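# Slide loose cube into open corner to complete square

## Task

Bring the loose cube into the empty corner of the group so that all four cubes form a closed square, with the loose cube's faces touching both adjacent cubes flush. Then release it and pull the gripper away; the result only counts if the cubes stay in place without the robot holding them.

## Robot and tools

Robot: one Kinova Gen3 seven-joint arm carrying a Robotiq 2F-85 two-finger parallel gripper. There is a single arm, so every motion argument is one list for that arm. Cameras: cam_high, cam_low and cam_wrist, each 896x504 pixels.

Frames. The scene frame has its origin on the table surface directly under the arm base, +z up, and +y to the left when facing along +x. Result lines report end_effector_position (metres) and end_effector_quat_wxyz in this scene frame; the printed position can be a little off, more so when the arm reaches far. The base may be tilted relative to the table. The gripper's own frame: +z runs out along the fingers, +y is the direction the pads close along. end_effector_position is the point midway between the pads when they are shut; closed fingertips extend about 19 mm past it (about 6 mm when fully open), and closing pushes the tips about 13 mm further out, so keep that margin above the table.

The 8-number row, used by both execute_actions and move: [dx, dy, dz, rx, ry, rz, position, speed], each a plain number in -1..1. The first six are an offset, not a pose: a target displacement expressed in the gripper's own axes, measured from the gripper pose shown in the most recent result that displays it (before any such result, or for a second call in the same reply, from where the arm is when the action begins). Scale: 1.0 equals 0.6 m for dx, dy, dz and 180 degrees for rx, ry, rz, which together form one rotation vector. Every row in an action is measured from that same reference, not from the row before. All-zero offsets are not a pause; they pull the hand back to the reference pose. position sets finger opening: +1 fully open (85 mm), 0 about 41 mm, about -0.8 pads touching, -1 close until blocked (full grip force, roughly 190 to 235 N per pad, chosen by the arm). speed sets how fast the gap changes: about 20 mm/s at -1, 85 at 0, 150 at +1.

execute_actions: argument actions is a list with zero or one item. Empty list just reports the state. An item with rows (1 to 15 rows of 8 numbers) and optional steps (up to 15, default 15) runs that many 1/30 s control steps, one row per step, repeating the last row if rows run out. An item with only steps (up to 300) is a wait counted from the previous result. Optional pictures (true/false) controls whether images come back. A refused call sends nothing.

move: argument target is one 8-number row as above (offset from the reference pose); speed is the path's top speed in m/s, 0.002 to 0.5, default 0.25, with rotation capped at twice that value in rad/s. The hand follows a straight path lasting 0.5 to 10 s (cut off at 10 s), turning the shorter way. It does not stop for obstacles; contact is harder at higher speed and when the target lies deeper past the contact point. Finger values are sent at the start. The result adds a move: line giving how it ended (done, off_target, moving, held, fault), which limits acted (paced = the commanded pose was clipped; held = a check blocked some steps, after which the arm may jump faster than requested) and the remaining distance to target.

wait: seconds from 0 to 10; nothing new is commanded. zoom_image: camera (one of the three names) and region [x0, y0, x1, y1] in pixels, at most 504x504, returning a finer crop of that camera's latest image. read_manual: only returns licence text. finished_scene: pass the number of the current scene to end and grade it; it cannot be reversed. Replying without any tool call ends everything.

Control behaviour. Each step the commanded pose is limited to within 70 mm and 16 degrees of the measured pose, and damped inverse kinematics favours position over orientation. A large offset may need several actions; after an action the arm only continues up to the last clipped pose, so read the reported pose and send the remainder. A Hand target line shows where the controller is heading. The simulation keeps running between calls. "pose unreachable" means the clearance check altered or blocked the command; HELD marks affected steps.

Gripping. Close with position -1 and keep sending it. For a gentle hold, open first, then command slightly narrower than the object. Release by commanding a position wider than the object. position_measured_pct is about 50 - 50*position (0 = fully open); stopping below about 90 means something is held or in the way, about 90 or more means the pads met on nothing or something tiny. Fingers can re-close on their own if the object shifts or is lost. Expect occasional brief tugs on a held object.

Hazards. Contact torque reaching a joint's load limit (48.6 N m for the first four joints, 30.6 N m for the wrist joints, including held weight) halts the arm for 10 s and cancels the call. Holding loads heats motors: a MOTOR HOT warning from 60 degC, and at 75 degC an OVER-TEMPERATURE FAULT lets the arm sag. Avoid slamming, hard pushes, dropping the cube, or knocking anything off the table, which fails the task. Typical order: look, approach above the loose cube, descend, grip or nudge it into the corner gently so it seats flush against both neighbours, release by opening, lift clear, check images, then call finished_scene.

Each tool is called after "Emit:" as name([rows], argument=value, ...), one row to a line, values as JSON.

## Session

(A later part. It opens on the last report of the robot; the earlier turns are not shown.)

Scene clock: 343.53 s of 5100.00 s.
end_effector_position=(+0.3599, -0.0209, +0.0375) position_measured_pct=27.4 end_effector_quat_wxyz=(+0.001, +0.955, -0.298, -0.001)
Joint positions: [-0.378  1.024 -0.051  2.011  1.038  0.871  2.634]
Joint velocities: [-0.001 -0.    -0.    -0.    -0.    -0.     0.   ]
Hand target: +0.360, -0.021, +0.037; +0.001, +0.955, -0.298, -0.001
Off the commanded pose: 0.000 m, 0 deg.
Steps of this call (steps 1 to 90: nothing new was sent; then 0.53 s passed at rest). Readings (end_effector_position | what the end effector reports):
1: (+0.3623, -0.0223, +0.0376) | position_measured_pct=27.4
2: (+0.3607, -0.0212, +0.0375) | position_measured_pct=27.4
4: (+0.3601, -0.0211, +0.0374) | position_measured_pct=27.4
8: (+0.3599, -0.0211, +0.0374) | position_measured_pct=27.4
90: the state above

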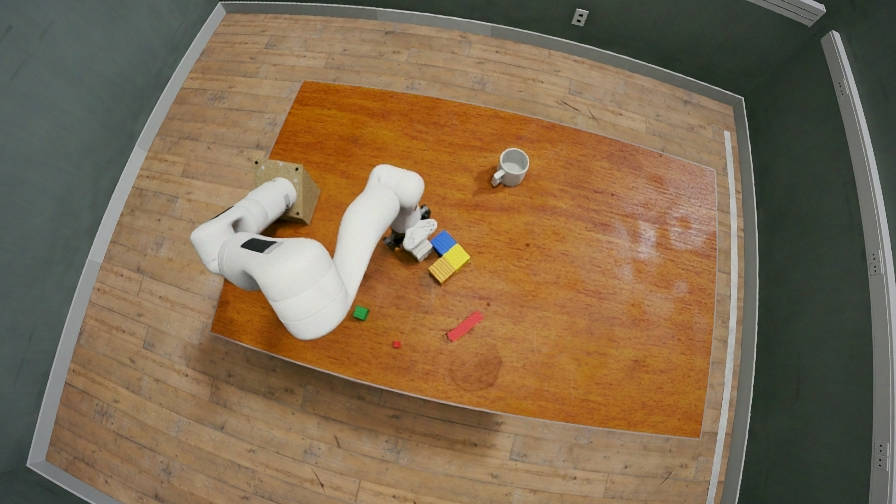

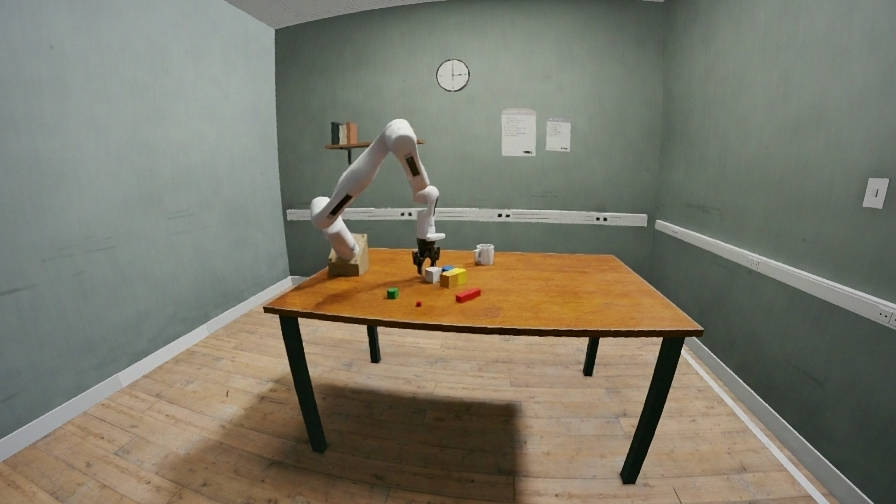

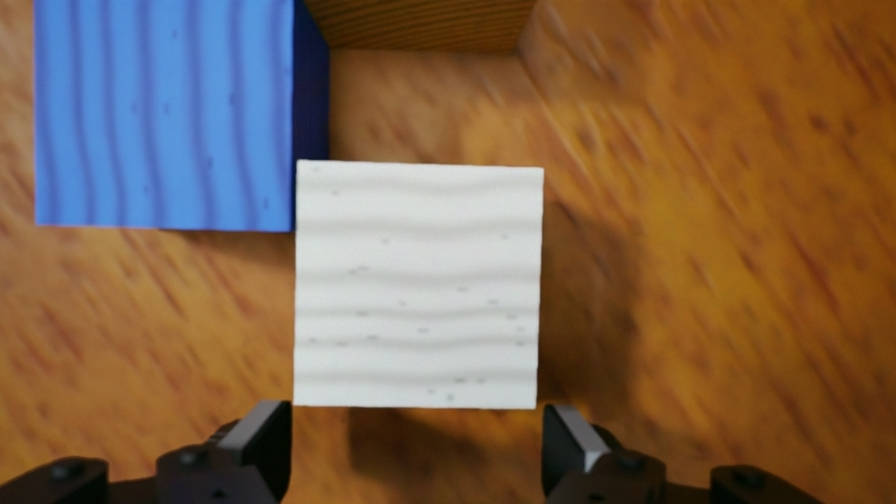

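Emit:
execute_actions([
  {"rows": [[0,0,0,0,0,0,-0.37,0.6]], "steps": 12},
], pictures=false)

Scene clock: 352.10 s of 5100.00 s.
end_effector_position=(+0.3599, -0.0209, +0.0375) position_measured_pct=65.9 end_effector_quat_wxyz=(+0.001, +0.955, -0.298, -0.001)
Joint positions: [-0.378  1.024 -0.051  2.011  1.038  0.871  2.634]
Joint velocities: [ 0.001 -0.001  0.    -0.     0.    -0.     0.   ]
Hand target: +0.360, -0.021, +0.037; +0.001, +0.955, -0.298, -0.001
Off the commanded pose: 0.000 m, 0 deg.
Steps of this call (steps 1 to 90: nothing new was sent; then 5.17 s passed at rest; steps 91 to 102: all 12 steps of this action). Readings (end_effector_position | what the end effector reports):
91: (+0.3599, -0.0209, +0.0375) | position_measured_pct=27.4
92: (+0.3599, -0.0209, +0.0375) | position_measured_pct=28.2
94: (+0.3599, -0.0209, +0.0375) | position_measured_pct=34.1
98: (+0.3599, -0.0209, +0.0375) | position_measured_pct=50.4
102: the state above

Emit:
move(target=[0.0645, -0.004, 0, 0, 0, 0, -0.37, 0], speed=0.035)

Scene clock: 361.23 s of 5100.00 s.
end_effector_position=(+0.3928, -0.0408, +0.0375) position_measured_pct=68.7 end_effector_quat_wxyz=(+0.001, +0.955, -0.298, -0.001)
Joint positions: [-0.317  0.999 -0.045  1.937  1.022  0.91   2.758]
Joint velocities: [ 0.002 -0.     0.001 -0.001 -0.001 -0.001  0.001]
Hand target: +0.393, -0.041, +0.037; +0.001, +0.955, -0.298, -0.001
Off the commanded pose: 0.000 m, 0 deg.
After step 90, 4.77 s passed at rest.
move: done

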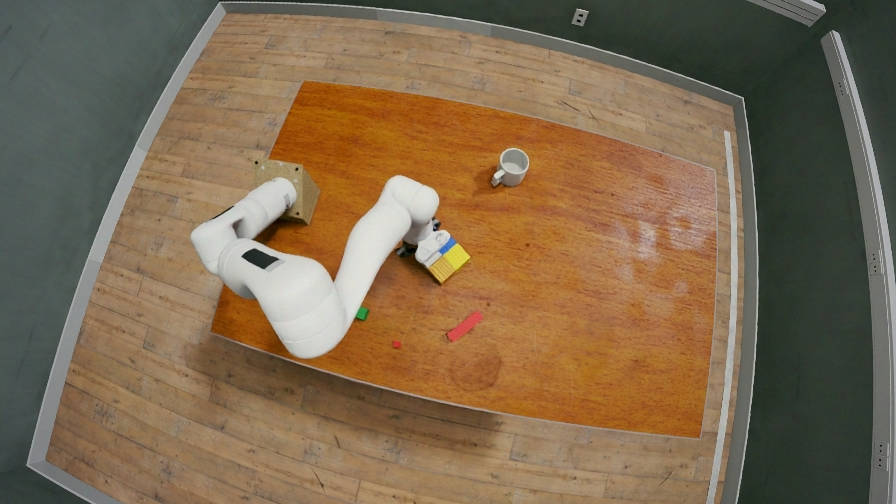

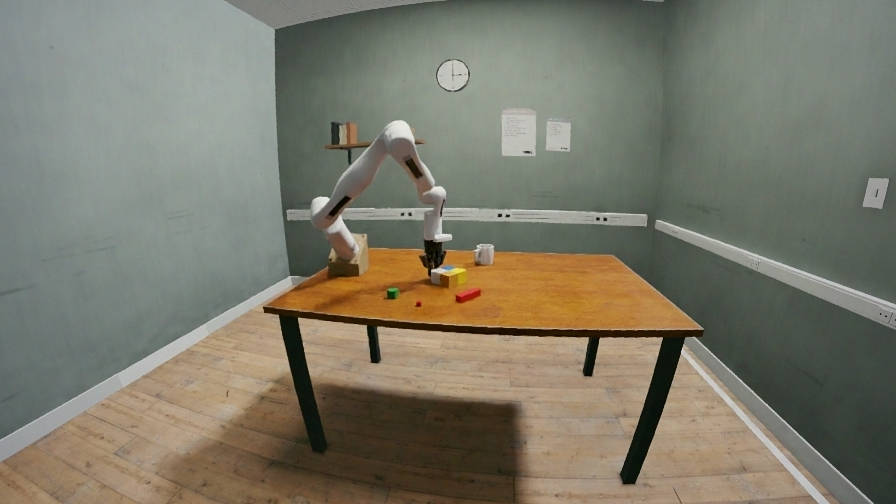

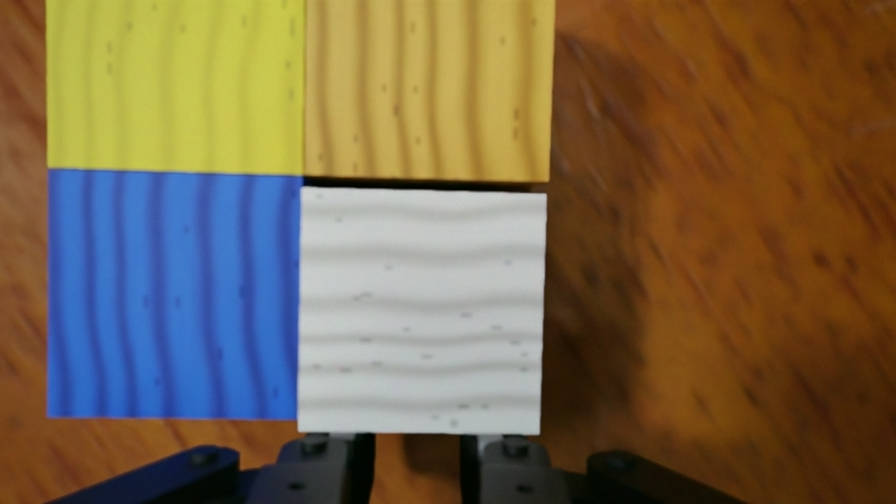

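Emit:
zoom_image(camera="cam_wrist", region=[270, 140, 580, 440])

Region (270, 140, 580, 440) of cam_wrist's 896x504 image, scaled by 1.626; it fills the top 488 rows of this view, and the rest is white.

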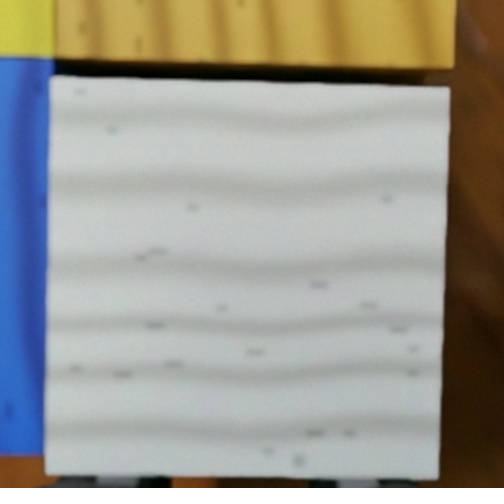

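Emit:
execute_actions([
  {"rows": [[0.0004,0,0,0,0,0,-0.37,0],[0.0008,0,0,0,0,0,-0.37,0],[0.0012,-0.0001,0,0,0,0,-0.37,0],[0.0016,-0.0001,0,0,0,0,-0.37,0],[0.002,-0.0002,0,0,0,0,-0.37,0],[0.0024,-0.0002,0,0,0,0,-0.37,0],[0.0028,-0.0003,0,0,0,0,-0.37,0],[0.0032,-0.0003,0,0,0,0,-0.37,0],[0.0036,-0.0004,0,0,0,0,-0.37,0],[0.004,-0.0004,0,0,0,0,-0.37,0],[0.0043,-0.0005,0,0,0,0,-0.37,0],[0.0046,-0.0006,0,0,0,0,-0.37,0],[0.0048,-0.0007,0,0,0,0,-0.37,0]], "steps": 15},
])

Emit:
zoom_image(camera="cam_wrist", region=[270, 140, 580, 440])

Scene clock: 377.17 s of 5100.00 s.
end_effector_position=(+0.3952, -0.0420, +0.0374) position_measured_pct=68.7 end_effector_quat_wxyz=(+0.001, +0.955, -0.298, -0.001)
Joint positions: [-0.313  0.998 -0.045  1.93   1.02   0.913  2.767]
Joint velocities: [ 0.001  0.    -0.    -0.002 -0.003  0.001  0.004]
Hand target: +0.395, -0.042, +0.037; +0.001, +0.955, -0.298, -0.001
Off the commanded pose: 0.000 m, 0 deg.
Steps of this call (steps 1 to 90: nothing new was sent; then 12.43 s passed at rest; steps 91 to 105: all 15 steps of this action). Readings (end_effector_position | what the end effector reports):
91: (+0.3929, -0.0408, +0.0375) | position_measured_pct=68.7
92: (+0.3929, -0.0408, +0.0375) | position_measured_pct=68.7
94: (+0.3932, -0.0410, +0.0374) | position_measured_pct=68.7
98: (+0.3940, -0.0415, +0.0374) | position_measured_pct=68.7
105: the state above

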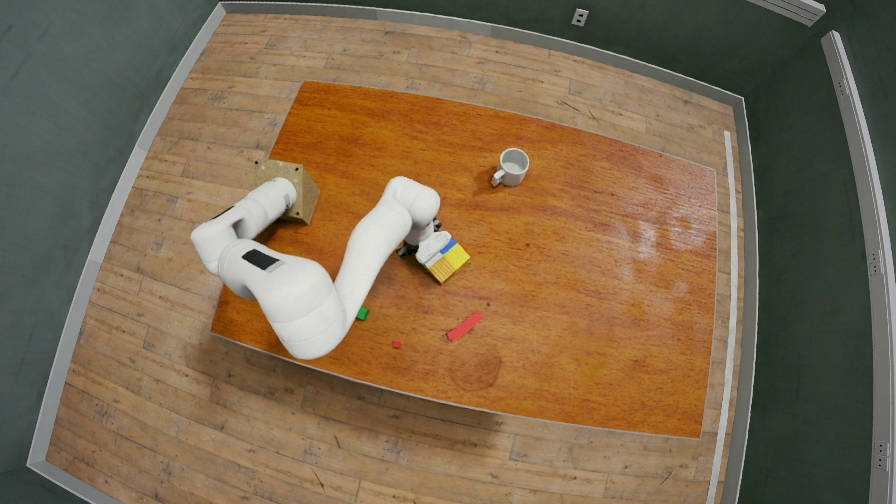

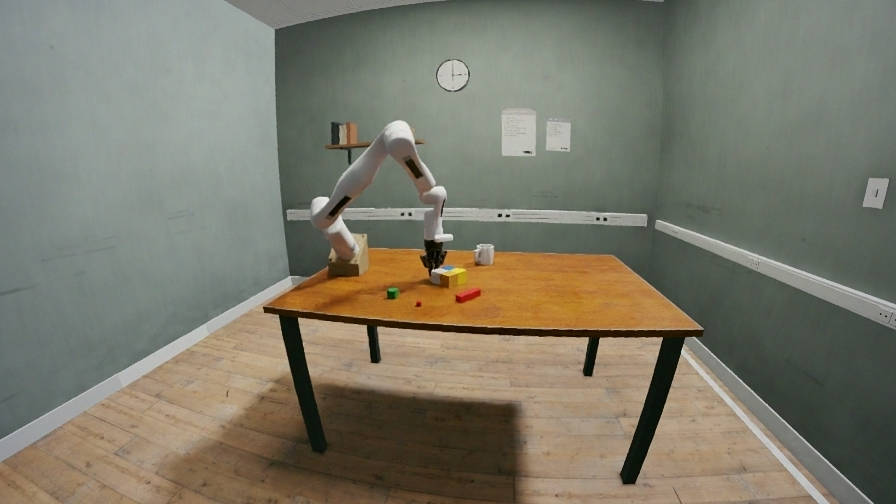

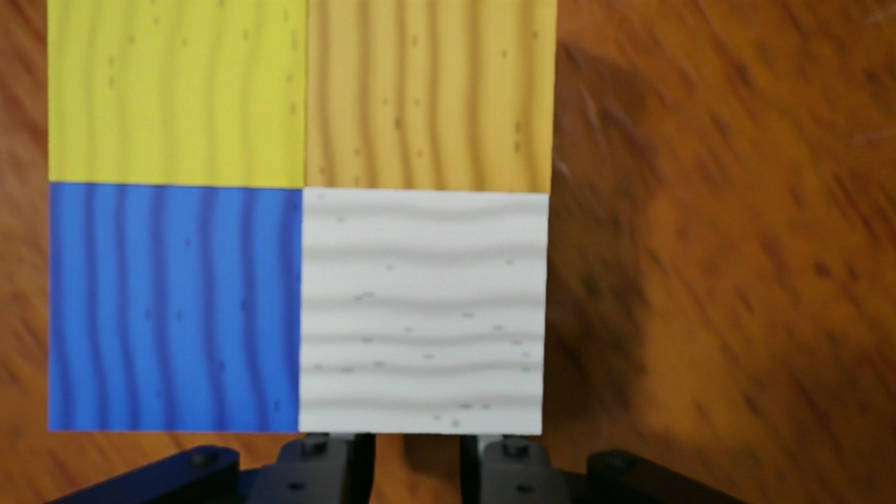

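Region (270, 140, 580, 440) of cam_wrist's 896x504 image, scaled by 1.626; it fills the top 488 rows of this view, and the rest is white.

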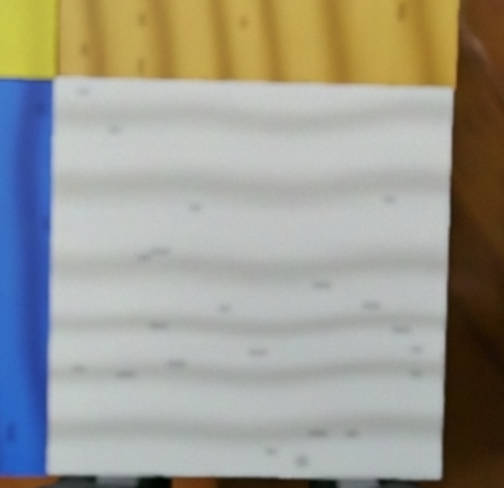

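Emit:
zoom_image(camera="cam_wrist", region=[260, 140, 420, 240])

Emit:
zoom_image(camera="cam_wrist", region=[440, 140, 600, 240])

Emit:
zoom_image(camera="cam_wrist", region=[230, 340, 390, 450])

Region (260, 140, 420, 240) of cam_wrist's 896x504 image, scaled by 3.150; it fills the top 315 rows of this view, and the rest is white.

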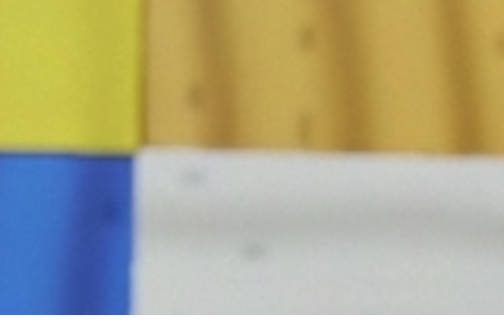

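Region (440, 140, 600, 240) of cam_wrist's 896x504 image, scaled by 3.150; it fills the top 315 rows of this view, and the rest is white.

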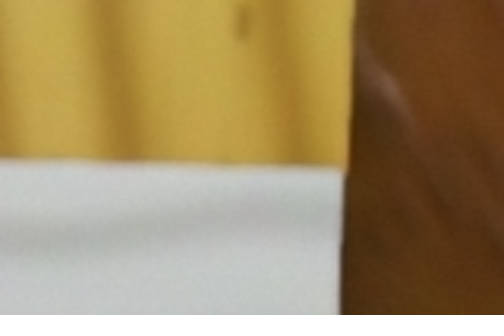

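Region (230, 340, 390, 450) of cam_wrist's 896x504 image, scaled by 3.150; it fills the top 346 rows of this view, and the rest is white.

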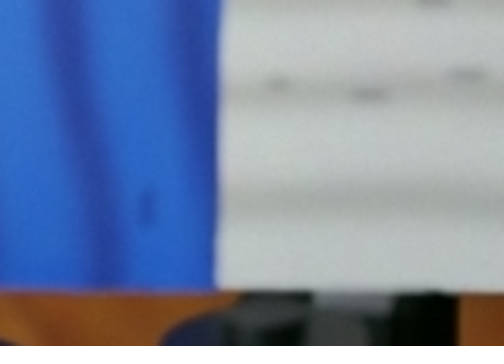

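Emit:
move(target=[-0.025, 0, 0, 0, 0, 0, -0.37, 0], speed=0.06)

Scene clock: 399.43 s of 5100.00 s.
end_effector_position=(+0.3829, -0.0336, +0.0374) position_measured_pct=68.7 end_effector_quat_wxyz=(+0.001, +0.955, -0.298, -0.001)
Joint positions: [-0.336  1.008 -0.047  1.958  1.025  0.899  2.721]
Joint velocities: [-0.002  0.001 -0.001  0.002  0.001  0.001 -0.001]
Hand target: +0.383, -0.033, +0.037; +0.001, +0.955, -0.298, -0.001
Off the commanded pose: 0.000 m, 0 deg.
After step 90, 18.57 s passed at rest.
move: done

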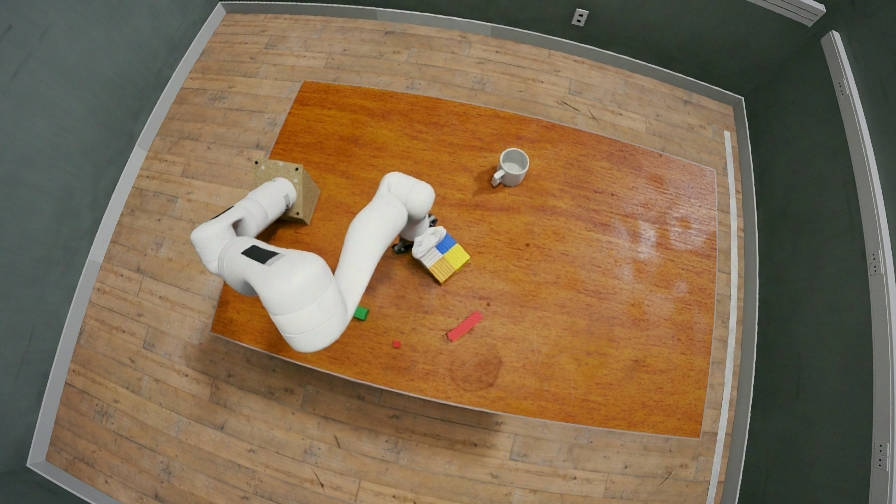

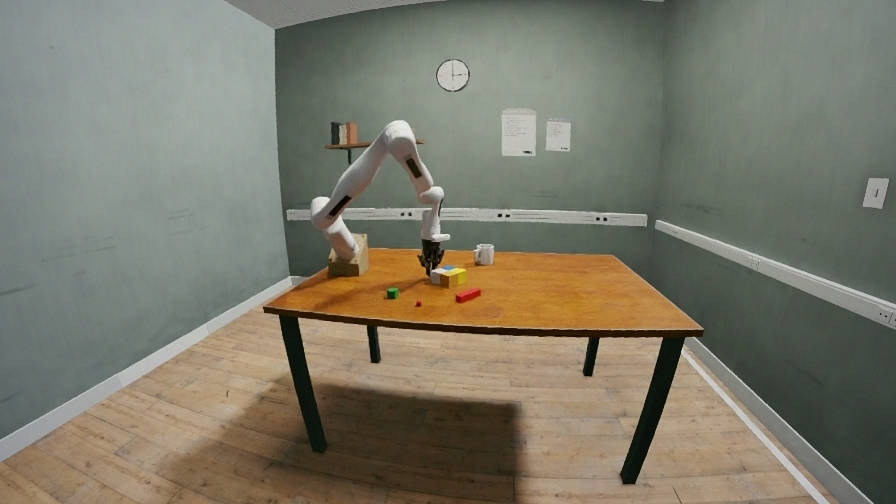

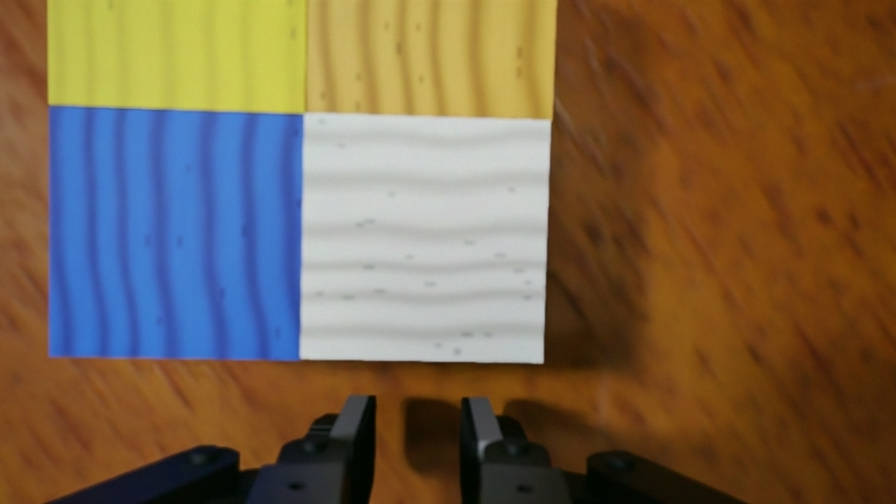

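Emit:
zoom_image(camera="cam_wrist", region=[250, 70, 410, 170])

Emit:
zoom_image(camera="cam_wrist", region=[240, 60, 600, 380])

Region (250, 70, 410, 170) of cam_wrist's 896x504 image, scaled by 3.150; it fills the top 315 rows of this view, and the rest is white.

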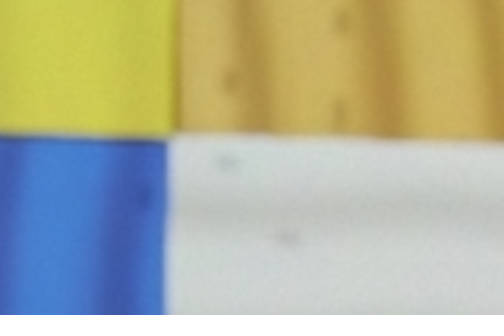

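Region (240, 60, 600, 380) of cam_wrist's 896x504 image, scaled by 1.400.

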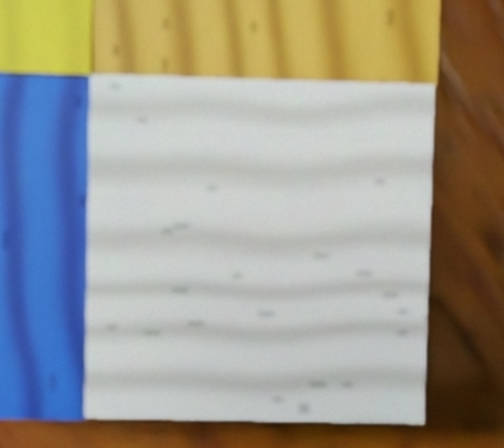

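Emit:
move(target=[-0.03, 0, -0.27, 0, 0, 0, 1, 0], speed=0.25)

Scene clock: 408.47 s of 5100.00 s.
end_effector_position=(+0.3685, -0.0235, +0.1990) position_measured_pct=0.0 end_effector_quat_wxyz=(+0.002, +0.955, -0.298, -0.001)
Joint positions: [-0.5    0.8   -0.188  1.822  0.729  1.248  2.872]
Joint velocities: [-0.001 -0.001 -0.001 -0.     0.001  0.    -0.001]
Hand target: +0.369, -0.023, +0.199; +0.002, +0.955, -0.298, -0.001
Off the commanded pose: 0.001 m, 0 deg.
After step 90, 4.90 s passed at rest.
move: done

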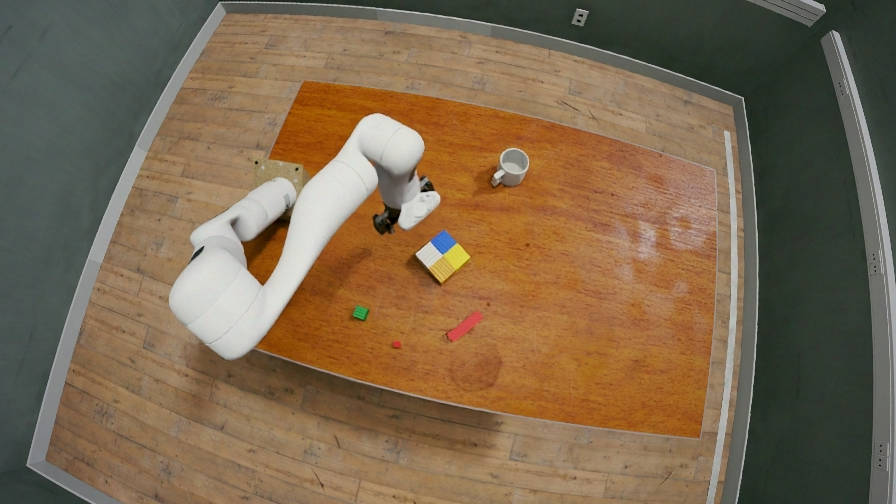

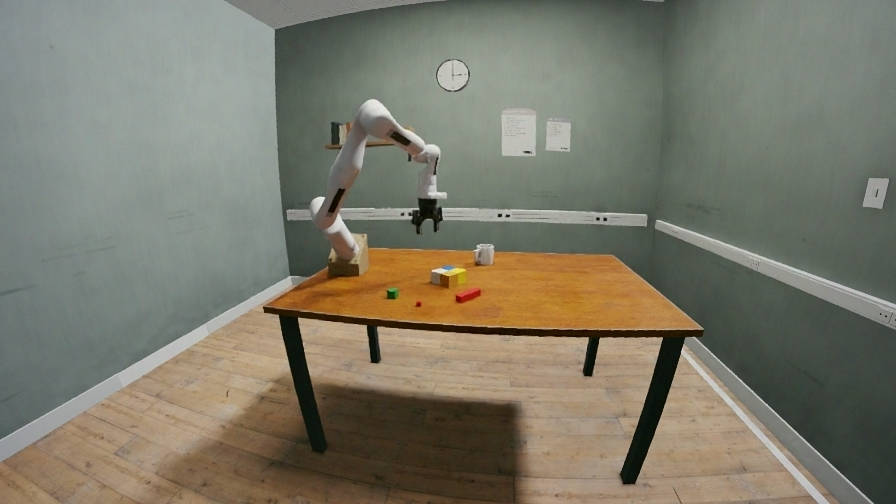

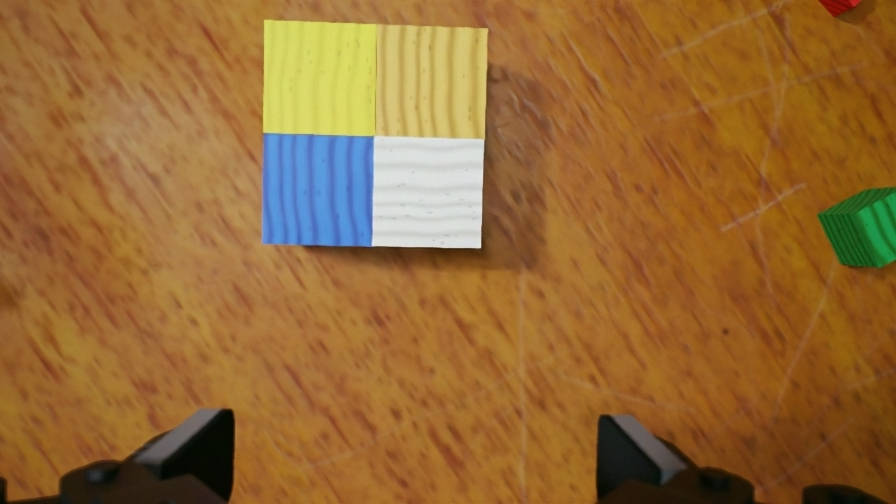

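Emit:
zoom_image(camera="cam_wrist", region=[250, 10, 500, 260])

Region (250, 10, 500, 260) of cam_wrist's 896x504 image, scaled by 2.016.

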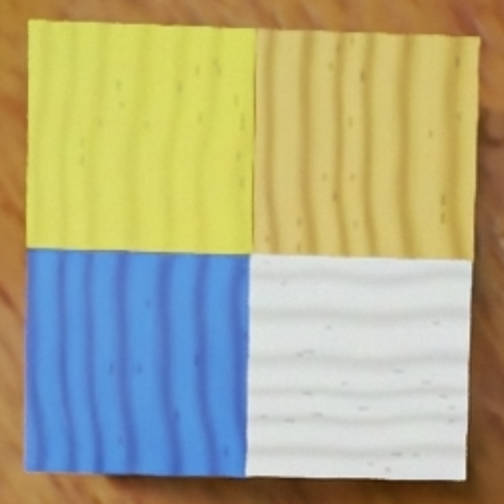

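Emit:
finished_scene(scene=2)

The scene is finished: the task was done.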